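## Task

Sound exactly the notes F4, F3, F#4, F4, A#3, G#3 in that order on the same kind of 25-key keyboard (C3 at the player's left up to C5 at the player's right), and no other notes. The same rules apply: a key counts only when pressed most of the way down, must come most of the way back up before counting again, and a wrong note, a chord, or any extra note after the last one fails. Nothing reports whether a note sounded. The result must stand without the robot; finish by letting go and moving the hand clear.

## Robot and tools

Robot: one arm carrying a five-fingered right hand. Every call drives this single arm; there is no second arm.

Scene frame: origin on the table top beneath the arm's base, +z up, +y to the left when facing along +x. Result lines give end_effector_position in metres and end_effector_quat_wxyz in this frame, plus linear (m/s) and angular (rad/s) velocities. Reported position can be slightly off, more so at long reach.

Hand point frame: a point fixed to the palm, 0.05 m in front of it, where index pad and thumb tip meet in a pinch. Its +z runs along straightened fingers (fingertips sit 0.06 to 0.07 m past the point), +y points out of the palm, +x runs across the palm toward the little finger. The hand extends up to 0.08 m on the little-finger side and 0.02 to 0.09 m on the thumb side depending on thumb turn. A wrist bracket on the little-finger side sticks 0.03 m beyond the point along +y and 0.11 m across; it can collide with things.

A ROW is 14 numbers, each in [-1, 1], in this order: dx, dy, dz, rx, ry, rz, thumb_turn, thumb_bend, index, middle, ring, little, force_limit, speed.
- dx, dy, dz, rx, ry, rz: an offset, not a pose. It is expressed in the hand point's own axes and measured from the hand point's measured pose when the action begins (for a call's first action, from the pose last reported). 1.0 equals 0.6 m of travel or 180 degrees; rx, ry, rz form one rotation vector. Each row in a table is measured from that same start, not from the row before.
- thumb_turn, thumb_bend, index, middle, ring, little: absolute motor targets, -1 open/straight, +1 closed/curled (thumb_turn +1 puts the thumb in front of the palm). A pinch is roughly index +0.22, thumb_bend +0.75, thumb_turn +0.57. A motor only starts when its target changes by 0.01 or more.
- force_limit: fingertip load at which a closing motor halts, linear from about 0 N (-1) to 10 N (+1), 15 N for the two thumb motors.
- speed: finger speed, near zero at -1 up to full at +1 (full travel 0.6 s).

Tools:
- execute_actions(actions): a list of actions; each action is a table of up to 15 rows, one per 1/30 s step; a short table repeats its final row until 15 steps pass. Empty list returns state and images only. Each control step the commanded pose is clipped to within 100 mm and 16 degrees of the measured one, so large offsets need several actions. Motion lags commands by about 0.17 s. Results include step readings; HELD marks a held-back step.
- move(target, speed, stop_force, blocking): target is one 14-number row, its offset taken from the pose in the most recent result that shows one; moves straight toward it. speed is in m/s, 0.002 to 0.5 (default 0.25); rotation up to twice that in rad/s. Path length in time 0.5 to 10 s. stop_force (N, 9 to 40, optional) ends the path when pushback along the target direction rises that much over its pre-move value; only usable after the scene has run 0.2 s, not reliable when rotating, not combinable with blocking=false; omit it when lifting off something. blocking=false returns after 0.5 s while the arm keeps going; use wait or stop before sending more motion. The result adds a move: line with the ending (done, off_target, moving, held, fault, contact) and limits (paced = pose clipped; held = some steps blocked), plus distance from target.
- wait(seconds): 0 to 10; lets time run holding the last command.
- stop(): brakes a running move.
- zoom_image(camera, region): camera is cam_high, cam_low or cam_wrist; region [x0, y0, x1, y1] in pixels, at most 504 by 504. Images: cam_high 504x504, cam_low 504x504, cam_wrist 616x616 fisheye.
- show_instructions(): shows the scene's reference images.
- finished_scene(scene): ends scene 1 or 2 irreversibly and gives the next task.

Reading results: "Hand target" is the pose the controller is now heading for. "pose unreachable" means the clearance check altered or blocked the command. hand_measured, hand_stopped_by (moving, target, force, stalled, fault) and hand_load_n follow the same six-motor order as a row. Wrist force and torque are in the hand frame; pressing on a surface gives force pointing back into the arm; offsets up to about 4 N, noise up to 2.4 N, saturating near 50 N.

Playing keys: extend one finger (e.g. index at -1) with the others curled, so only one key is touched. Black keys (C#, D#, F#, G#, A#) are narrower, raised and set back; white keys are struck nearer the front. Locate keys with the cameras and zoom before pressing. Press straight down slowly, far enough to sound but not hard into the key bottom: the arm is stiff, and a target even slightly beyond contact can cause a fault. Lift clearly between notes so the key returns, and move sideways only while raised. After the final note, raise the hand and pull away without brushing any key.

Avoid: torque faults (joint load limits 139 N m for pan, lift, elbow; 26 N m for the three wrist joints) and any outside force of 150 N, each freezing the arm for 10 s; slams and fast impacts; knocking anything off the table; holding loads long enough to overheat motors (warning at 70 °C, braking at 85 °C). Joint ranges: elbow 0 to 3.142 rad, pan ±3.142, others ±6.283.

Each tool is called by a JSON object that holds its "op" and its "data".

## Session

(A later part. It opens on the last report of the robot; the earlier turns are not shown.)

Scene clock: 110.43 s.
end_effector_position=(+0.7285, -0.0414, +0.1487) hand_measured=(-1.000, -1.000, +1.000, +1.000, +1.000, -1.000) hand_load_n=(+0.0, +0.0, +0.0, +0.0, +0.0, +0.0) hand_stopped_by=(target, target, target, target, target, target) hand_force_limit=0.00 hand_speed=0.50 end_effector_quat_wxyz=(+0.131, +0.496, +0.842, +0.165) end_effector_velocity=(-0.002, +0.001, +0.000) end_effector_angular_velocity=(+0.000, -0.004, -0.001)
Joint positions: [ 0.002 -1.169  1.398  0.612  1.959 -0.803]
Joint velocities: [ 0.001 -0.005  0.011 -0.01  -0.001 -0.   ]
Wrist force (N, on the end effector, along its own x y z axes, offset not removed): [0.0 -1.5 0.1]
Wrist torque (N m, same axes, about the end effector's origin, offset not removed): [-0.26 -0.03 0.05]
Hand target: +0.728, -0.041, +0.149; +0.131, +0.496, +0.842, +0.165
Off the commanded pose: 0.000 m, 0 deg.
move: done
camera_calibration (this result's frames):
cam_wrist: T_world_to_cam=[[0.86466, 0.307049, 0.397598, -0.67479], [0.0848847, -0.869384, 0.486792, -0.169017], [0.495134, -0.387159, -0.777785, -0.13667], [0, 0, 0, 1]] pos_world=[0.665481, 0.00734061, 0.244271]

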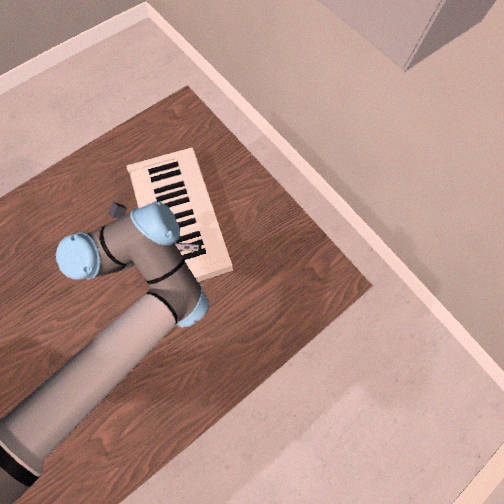

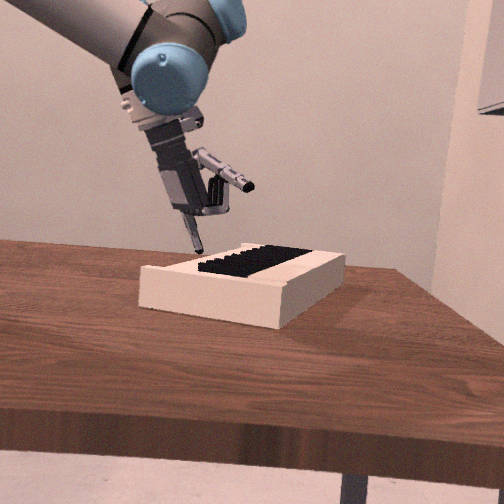

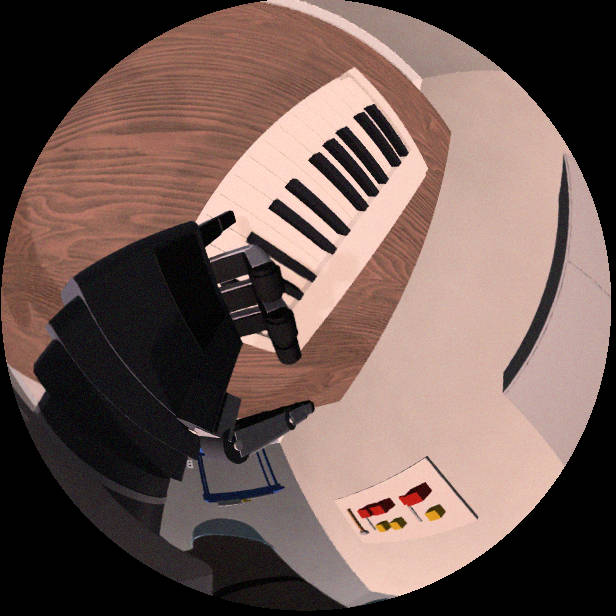

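{"op": "move", "data": {"target": [0.007,-0.019,0.056,0,0,0,-1,-1,1,1,1,-1,0,0.5], "speed": 0.02, "stop_force": 9}}

Scene clock: 117.93 s.
end_effector_position=(+0.7297, -0.0388, +0.1238) hand_measured=(-1.000, -1.000, +1.000, +1.000, +1.000, -1.000) hand_load_n=(+0.0, +0.0, +0.0, +0.0, +0.0, -2.0) hand_stopped_by=(target, target, target, target, target, target) hand_force_limit=0.00 hand_speed=0.50 end_effector_quat_wxyz=(+0.131, +0.496, +0.842, +0.165) end_effector_velocity=(-0.001, -0.001, +0.006) end_effector_angular_velocity=(+0.000, +0.003, -0.004)
Joint positions: [-0.024 -1.148  1.42   0.562  1.941 -0.823]
Joint velocities: [ 0.007 -0.006 -0.005  0.014  0.007  0.01 ]
Wrist force (N, on the end effector, along its own x y z axes, offset not removed): [-3.0 0.3 -25.0]
Wrist torque (N m, same axes, about the end effector's origin, offset not removed): [0.99 1.16 -0.07]
Hand target: +0.730, -0.039, +0.125; +0.131, +0.496, +0.842, +0.165
Off the commanded pose: 0.011 m, 0 deg.
move: contact
camera_calibration (this result's frames):
cam_wrist: T_world_to_cam=[[0.864576, 0.307486, 0.397443, -0.66658], [0.0854262, -0.869353, 0.486752, -0.155091], [0.495187, -0.386883, -0.777889, -0.155617], [0, 0, 0, 1]] pos_world=[0.666618, 0.00992993, 0.219365]

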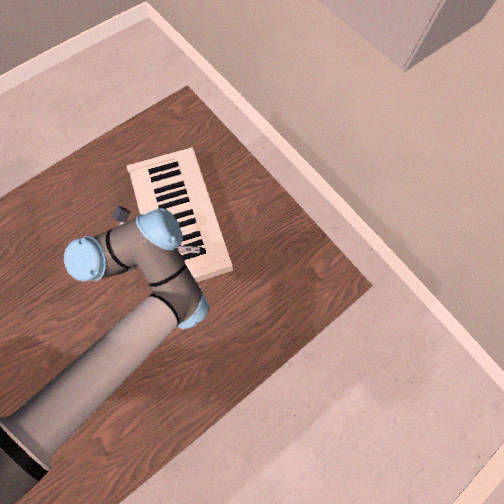

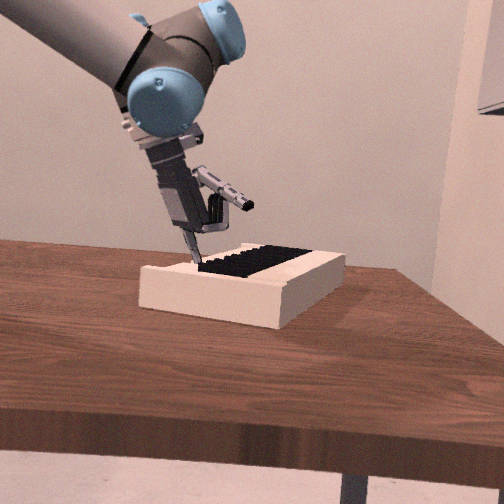

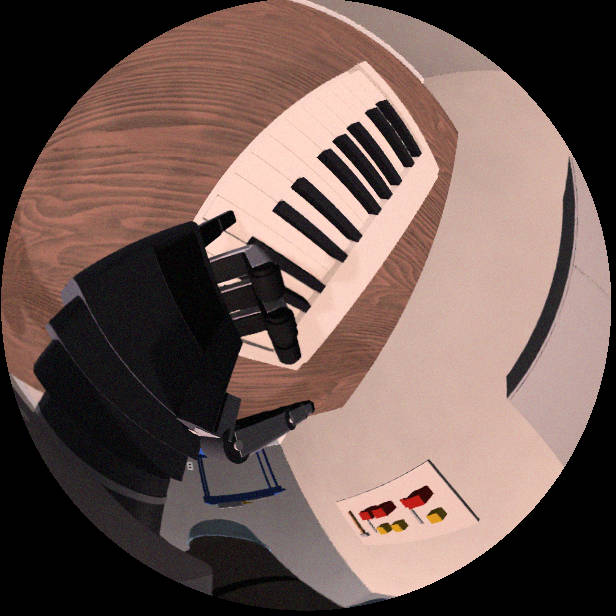

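{"op": "move", "data": {"target": [-0.003,0.021,-0.0465,0,0,0,-1,-1,1,1,1,-1,0,0.5]}}

{"op": "move", "data": {"target": [0.04,0.181,0.079,0,0,0,-1,-1,1,1,1,-1,0,0.5]}}

{"op": "zoom_image", "data": {"camera": "cam_wrist", "region": [180, 150, 340, 310]}}

Scene clock: 126.67 s.
end_effector_position=(+0.7298, -0.0388, +0.1541) hand_measured=(-1.000, -1.000, +1.000, +1.000, +1.000, -1.000) hand_load_n=(+0.0, +0.0, +0.0, +0.0, +0.0, +0.0) hand_stopped_by=(target, target, target, target, target, target) hand_force_limit=0.00 hand_speed=0.50 end_effector_quat_wxyz=(+0.131, +0.496, +0.842, +0.165) end_effector_velocity=(+0.000, -0.000, +0.003) end_effector_angular_velocity=(-0.000, +0.000, +0.000)
Joint positions: [ 0.013 -1.166  1.387  0.624  1.966 -0.794]
Joint velocities: [ 0.003 -0.001 -0.004  0.007  0.002  0.003]
Wrist force (N, on the end effector, along its own x y z axes, offset not removed): [3.2 -0.8 -0.1]
Wrist torque (N m, same axes, about the end effector's origin, offset not removed): [-0.05 -0.40 0.09]
Hand target: +0.730, -0.039, +0.154; +0.131, +0.496, +0.842, +0.165
Off the commanded pose: 0.000 m, 0 deg.
move: done
camera_calibration (this result's frames):
cam_wrist: T_world_to_cam=[[0.864567, 0.307457, 0.397485, -0.678746], [0.0854165, -0.86939, 0.486688, -0.169857], [0.495205, -0.386823, -0.777907, -0.132039], [0, 0, 0, 1]] pos_world=[0.666716, 0.00993704, 0.249745]

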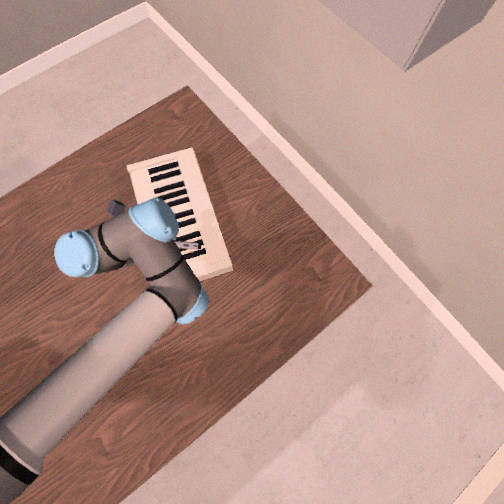

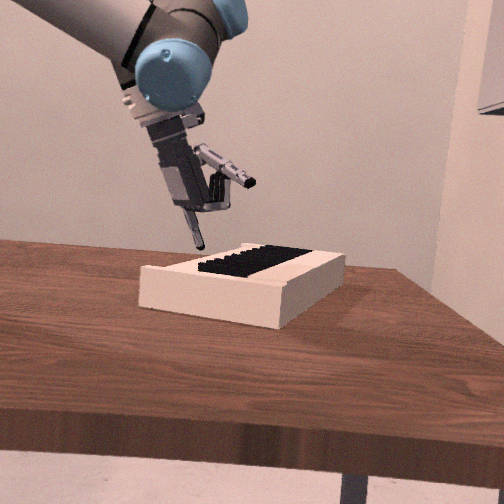

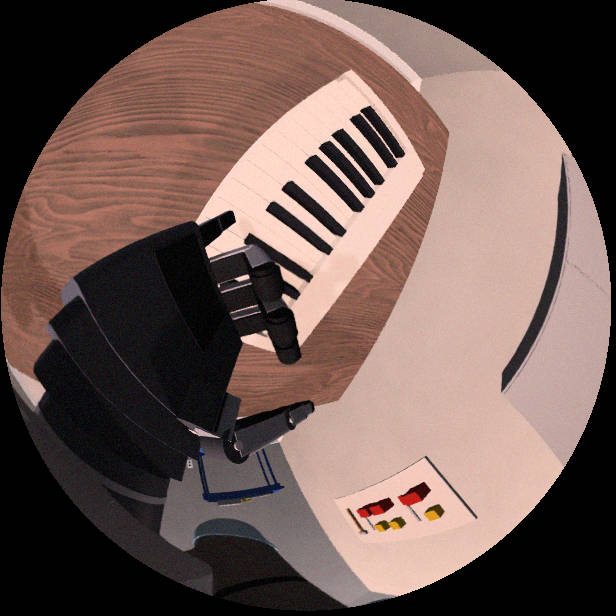

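Scene clock: 127.87 s.
end_effector_position=(+0.8225, +0.0384, +0.1538) hand_measured=(-1.000, -1.000, +1.000, +1.000, +1.000, -1.000) hand_load_n=(+0.0, +0.0, +0.0, +0.0, +0.0, +0.0) hand_stopped_by=(target, target, target, target, target, target) hand_force_limit=0.00 hand_speed=0.50 end_effector_quat_wxyz=(+0.131, +0.496, +0.842, +0.166) end_effector_velocity=(+0.002, +0.001, -0.000) end_effector_angular_velocity=(-0.000, +0.005, +0.000)
Joint positions: [ 0.13  -0.854  0.955  0.785  2.042 -0.695]
Joint velocities: [ 0.002  0.01  -0.017  0.013  0.002  0.004]
Wrist force (N, on the end effector, along its own x y z axes, offset not removed): [0.6 -1.3 0.0]
Wrist torque (N m, same axes, about the end effector's origin, offset not removed): [-0.17 -0.16 0.10]
Hand target: +0.823, +0.038, +0.154; +0.131, +0.496, +0.842, +0.165
Off the commanded pose: 0.000 m, 0 deg.
move: done
camera_calibration (this result's frames):
cam_wrist: T_world_to_cam=[[0.86443, 0.307339, 0.397874, -0.782431], [0.0852468, -0.869532, 0.486464, -0.110371], [0.495473, -0.386597, -0.777849, -0.148603], [0, 0, 0, 1]] pos_world=[0.759394, 0.0870514, 0.249409]

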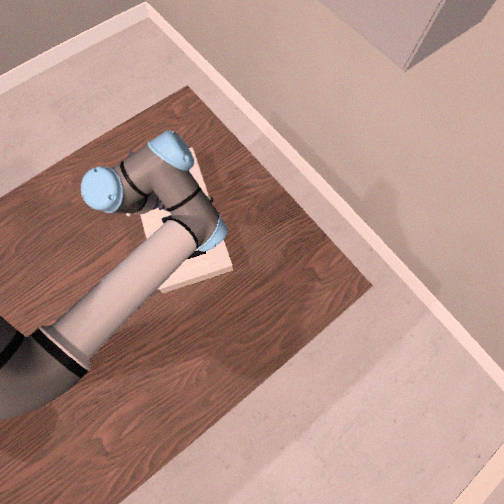

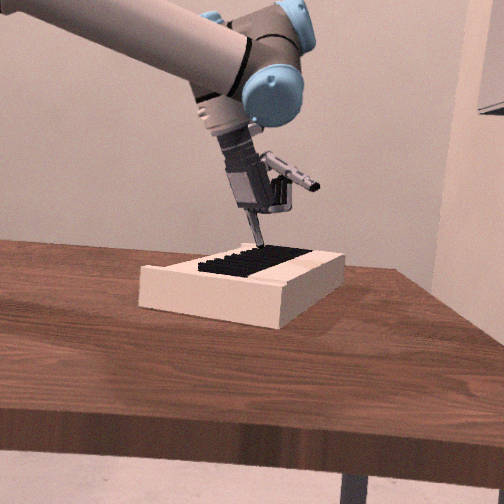

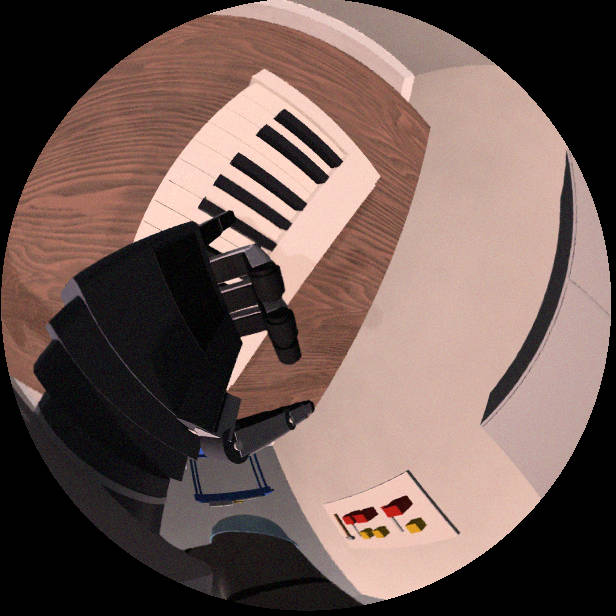

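Region (180, 150, 340, 310) of cam_wrist's 616x616 image, scaled by 3.150, with more detail than that image has.

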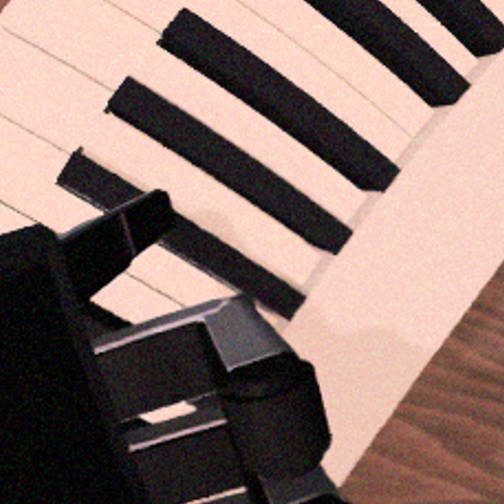

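Matches the F#4 view. Press.

{"op": "move", "data": {"target": [0.003,-0.021,0.046,0,0,0,-1,-1,1,1,1,-1,0,0.5], "speed": 0.02, "stop_force": 9}}

Scene clock: 133.60 s.
end_effector_position=(+0.8225, +0.0385, +0.1401) hand_measured=(-1.000, -1.000, +1.000, +1.000, +1.000, -1.000) hand_load_n=(+0.0, +0.0, +0.0, +0.0, +0.0, -2.5) hand_stopped_by=(target, target, target, target, target, target) hand_force_limit=0.00 hand_speed=0.50 end_effector_quat_wxyz=(+0.131, +0.496, +0.842, +0.165) end_effector_velocity=(-0.000, -0.001, +0.005) end_effector_angular_velocity=(-0.002, +0.003, -0.004)
Joint positions: [ 0.117 -0.85   0.973  0.758  2.033 -0.707]
Joint velocities: [ 0.006 -0.    -0.01   0.015  0.008  0.01 ]
Wrist force (N, on the end effector, along its own x y z axes, offset not removed): [-0.1 1.8 -28.7]
Wrist torque (N m, same axes, about the end effector's origin, offset not removed): [1.47 1.67 0.21]
Hand target: +0.823, +0.038, +0.141; +0.131, +0.496, +0.842, +0.165
Off the commanded pose: 0.017 m, 0 deg.
move: contact
camera_calibration (this result's frames):
cam_wrist: T_world_to_cam=[[0.864485, 0.307696, 0.397478, -0.777011], [0.0858269, -0.869495, 0.486427, -0.104054], [0.495277, -0.386395, -0.778074, -0.158994], [0, 0, 0, 1]] pos_world=[0.759391, 0.0871743, 0.235751]

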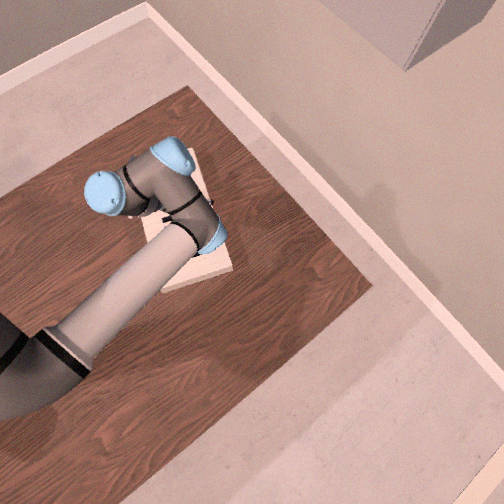

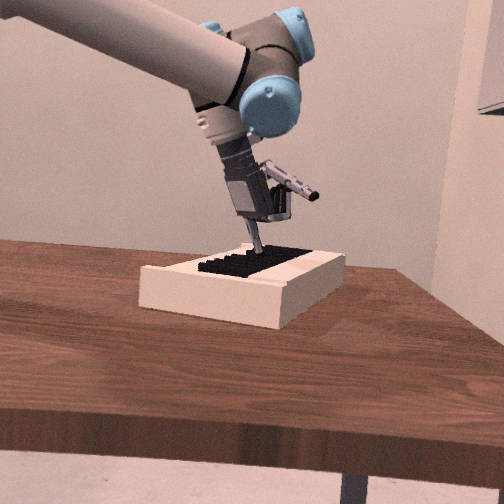

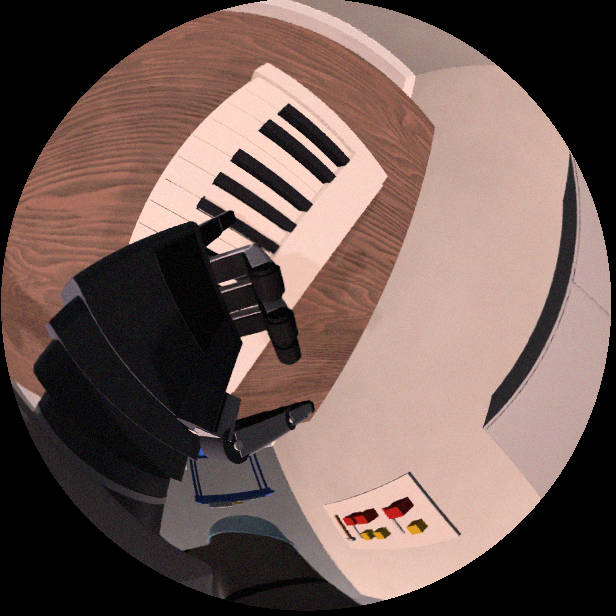

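G#3 is about 27 mm further along −u.

{"op": "move", "data": {"target": [-0.0015,0.01,-0.023,0,0,0,-1,-1,1,1,1,-1,0,0.5], "speed": 0.1}}

{"op": "move", "data": {"target": [0.0295,0.0316,0.0124,0,0,0,-1,-1,1,1,1,-1,0,0.5], "speed": 0.15}}

{"op": "zoom_image", "data": {"camera": "cam_wrist", "region": [180, 150, 340, 310]}}

Scene clock: 148.40 s.
end_effector_position=(+0.8223, +0.0384, +0.1549) hand_measured=(-1.000, -1.000, +1.000, +1.000, +1.000, -1.000) hand_load_n=(+0.0, +0.0, +0.0, +0.0, +0.0, +0.0) hand_stopped_by=(target, target, target, target, target, target) hand_force_limit=0.00 hand_speed=0.50 end_effector_quat_wxyz=(+0.131, +0.496, +0.842, +0.165) end_effector_velocity=(-0.000, +0.000, +0.002) end_effector_angular_velocity=(+0.000, +0.000, +0.000)
Joint positions: [ 0.132 -0.855  0.953  0.788  2.042 -0.694]
Joint velocities: [ 0.002 -0.    -0.003  0.005  0.001  0.002]
Wrist force (N, on the end effector, along its own x y z axes, offset not removed): [2.9 -1.3 -1.9]
Wrist torque (N m, same axes, about the end effector's origin, offset not removed): [-0.01 -0.39 0.18]
Hand target: +0.822, +0.038, +0.155; +0.131, +0.496, +0.842, +0.165
Off the commanded pose: 0.000 m, 0 deg.
move: done
camera_calibration (this result's frames):
cam_wrist: T_world_to_cam=[[0.864478, 0.307681, 0.397504, -0.782746], [0.0858146, -0.86951, 0.486403, -0.111324], [0.495291, -0.386373, -0.778076, -0.147468], [0, 0, 0, 1]] pos_world=[0.759259, 0.0870617, 0.250552]

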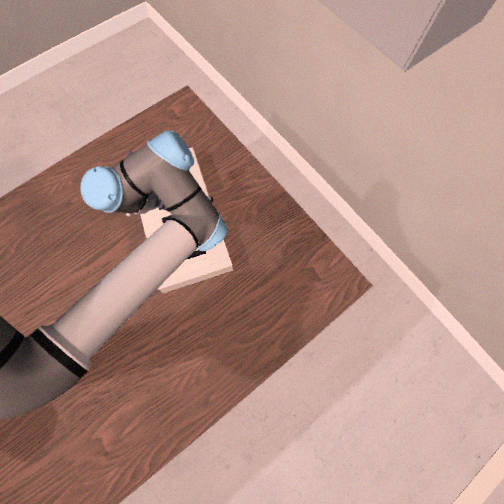

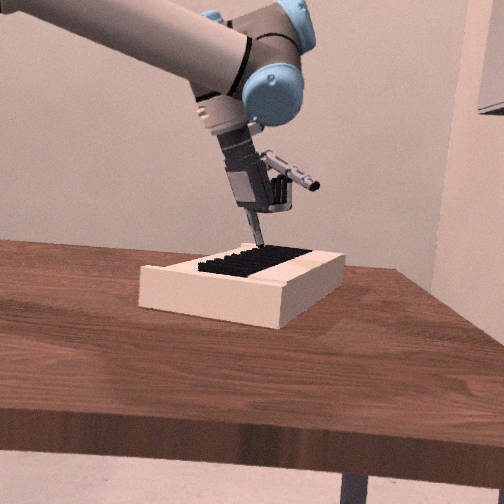

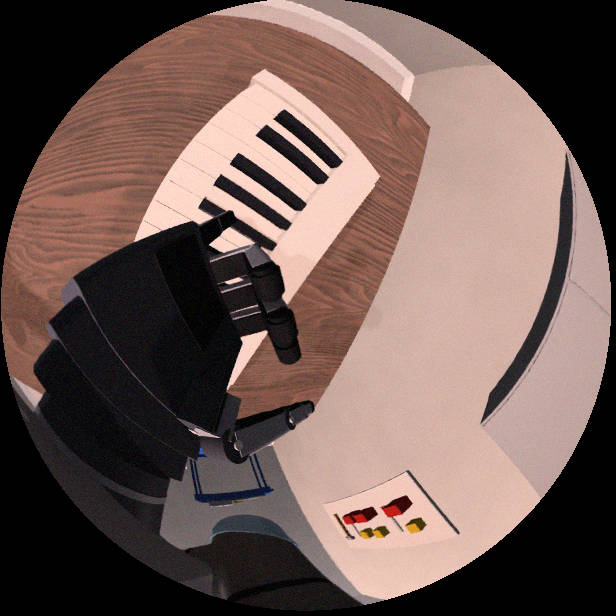

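Scene clock: 149.27 s.
end_effector_position=(+0.8317, +0.0634, +0.1549) hand_measured=(-1.000, -1.000, +1.000, +1.000, +1.000, -1.000) hand_load_n=(+0.0, +0.0, +0.0, +0.0, +0.0, +0.0) hand_stopped_by=(target, target, target, target, target, target) hand_force_limit=0.00 hand_speed=0.50 end_effector_quat_wxyz=(+0.131, +0.496, +0.842, +0.166) end_effector_velocity=(+0.000, +0.003, -0.001) end_effector_angular_velocity=(+0.000, +0.004, +0.002)
Joint positions: [ 0.163 -0.794  0.882  0.812  2.062 -0.667]
Joint velocities: [ 0.003  0.007 -0.009  0.007  0.002  0.003]
Wrist force (N, on the end effector, along its own x y z axes, offset not removed): [1.3 -2.6 -1.3]
Wrist torque (N m, same axes, about the end effector's origin, offset not removed): [-0.30 -0.23 -0.01]
Hand target: +0.832, +0.064, +0.155; +0.131, +0.496, +0.842, +0.165
Off the commanded pose: 0.000 m, 0 deg.
move: done
camera_calibration (this result's frames):
cam_wrist: T_world_to_cam=[[0.864442, 0.307653, 0.397606, -0.798497], [0.0857767, -0.86955, 0.486338, -0.0903308], [0.495362, -0.386305, -0.778065, -0.142574], [0, 0, 0, 1]] pos_world=[0.768628, 0.112036, 0.250487]

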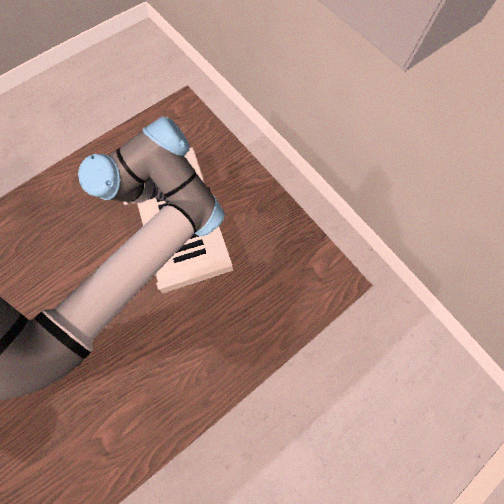

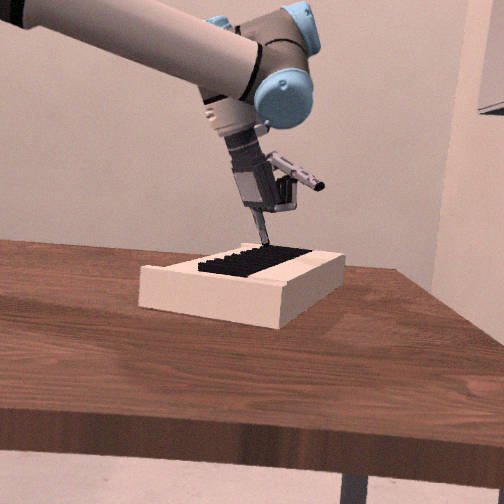

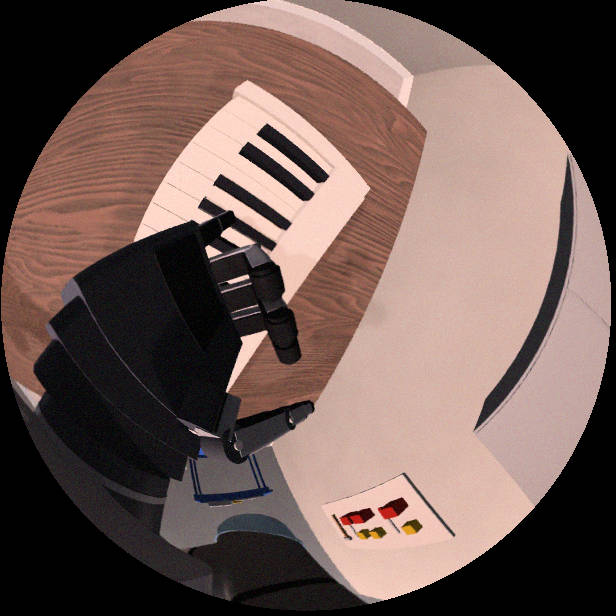

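Region (180, 150, 340, 310) of cam_wrist's 616x616 image, scaled by 3.150, with more detail than that image has.

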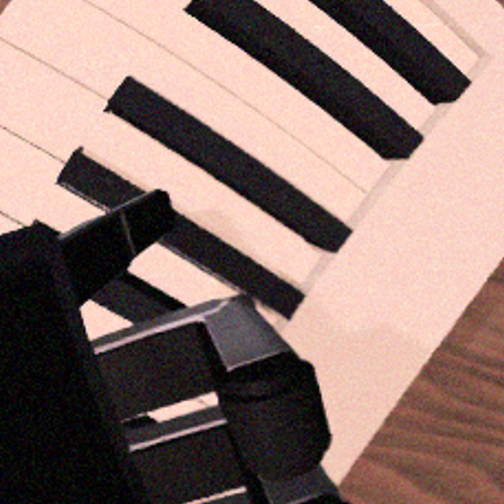

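{"op": "move", "data": {"target": [0.003,-0.021,0.046,0,0,0,-1,-1,1,1,1,-1,0,0.5], "speed": 0.02, "stop_force": 9}}

Scene clock: 156.70 s.
end_effector_position=(+0.8316, +0.0636, +0.1399) hand_measured=(-1.000, -1.000, +1.000, +1.000, +1.000, -1.000) hand_load_n=(+0.0, +0.0, +0.0, +0.0, +0.0, -3.0) hand_stopped_by=(target, target, target, target, target, target) hand_force_limit=0.00 hand_speed=0.50 end_effector_quat_wxyz=(+0.131, +0.496, +0.843, +0.166) end_effector_velocity=(+0.000, -0.001, +0.006) end_effector_angular_velocity=(-0.001, +0.002, -0.005)
Joint positions: [ 0.148 -0.791  0.904  0.781  2.053 -0.68 ]
Joint velocities: [ 0.006 -0.    -0.011  0.015  0.007  0.01 ]
Wrist force (N, on the end effector, along its own x y z axes, offset not removed): [0.4 2.9 -30.8]
Wrist torque (N m, same axes, about the end effector's origin, offset not removed): [1.69 1.78 0.23]
Hand target: +0.832, +0.064, +0.141; +0.131, +0.496, +0.842, +0.165
Off the commanded pose: 0.015 m, 0 deg.
move: contact
camera_calibration (this result's frames):
cam_wrist: T_world_to_cam=[[0.86439, 0.307966, 0.397475, -0.7925], [0.0861894, -0.869538, 0.486287, -0.083222], [0.495379, -0.386084, -0.778164, -0.154091], [0, 0, 0, 1]] pos_world=[0.768536, 0.112206, 0.235561]

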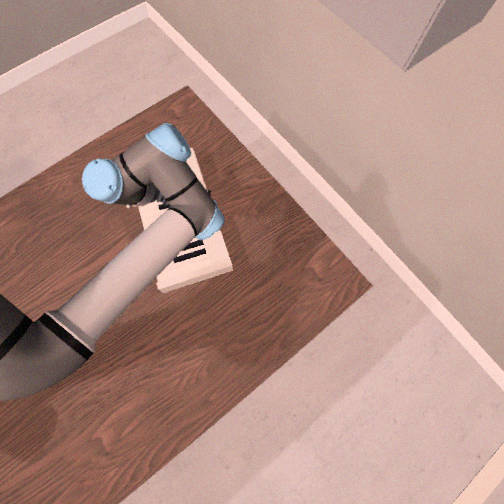

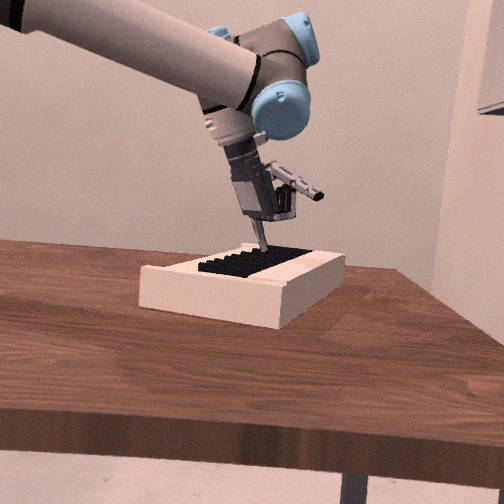

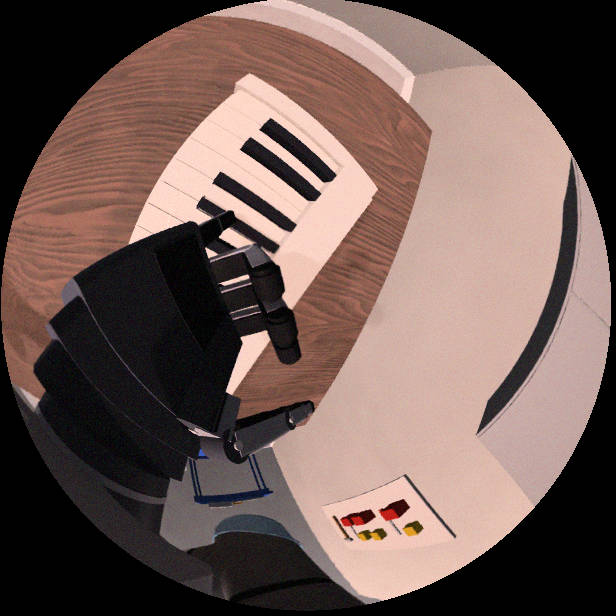

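{"op": "move", "data": {"target": [-0.01,0.07,-0.15,0,0,0,-1,-1,1,1,1,-1,0,0.5]}}

{"op": "finished_scene", "data": {"scene": 2}}

Scene clock: 162.07 s.
end_effector_position=(+0.8331, +0.0640, +0.2391) hand_measured=(-1.000, -1.000, +1.000, +1.000, +1.000, -1.000) hand_load_n=(+0.0, +0.0, +0.0, +0.0, +0.0, +0.0) hand_stopped_by=(target, target, target, target, target, target) hand_force_limit=0.00 hand_speed=0.50 end_effector_quat_wxyz=(+0.131, +0.496, +0.843, +0.166) end_effector_velocity=(+0.000, +0.000, +0.002) end_effector_angular_velocity=(-0.001, +0.004, +0.001)
Joint positions: [ 0.249 -0.782  0.701  1.019  2.114 -0.588]
Joint velocities: [ 0.003  0.006 -0.015  0.015  0.003  0.005]
Wrist force (N, on the end effector, along its own x y z axes, offset not removed): [2.8 0.9 -2.0]
Wrist torque (N m, same axes, about the end effector's origin, offset not removed): [0.30 -0.46 0.21]
Hand target: +0.833, +0.064, +0.239; +0.131, +0.496, +0.843, +0.166
Off the commanded pose: 0.000 m, 0 deg.
move: done
camera_calibration (this result's frames):
cam_wrist: T_world_to_cam=[[0.86429, 0.307883, 0.397757, -0.833287], [0.0860802, -0.86965, 0.486107, -0.131073], [0.495573, -0.385898, -0.778132, -0.0776168], [0, 0, 0, 1]] pos_world=[0.76995, 0.112615, 0.334765]

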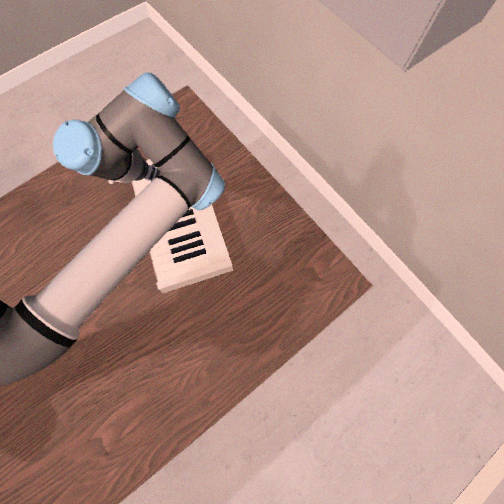

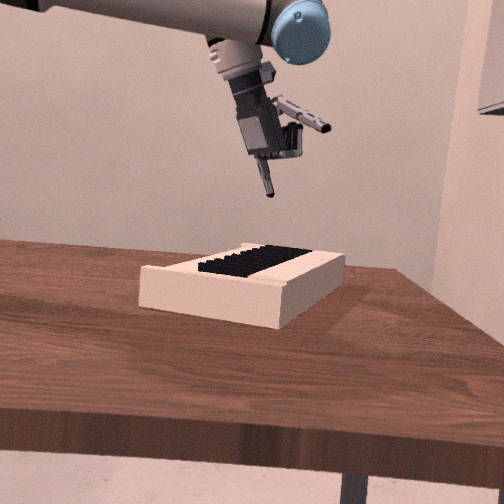

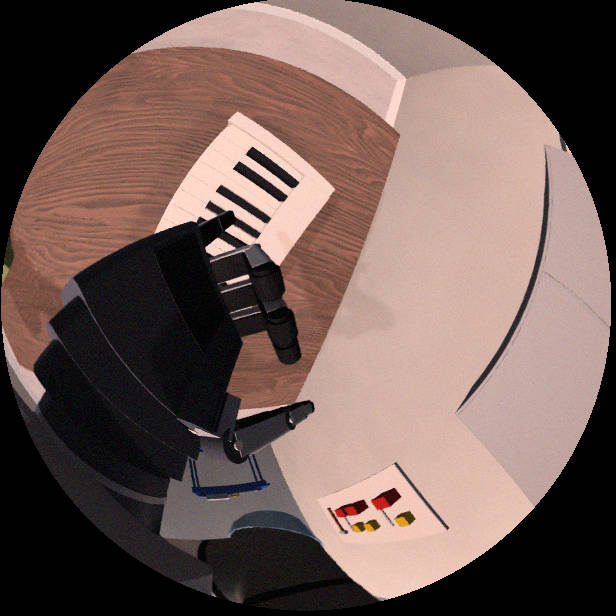

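The scene is finished: the task was done.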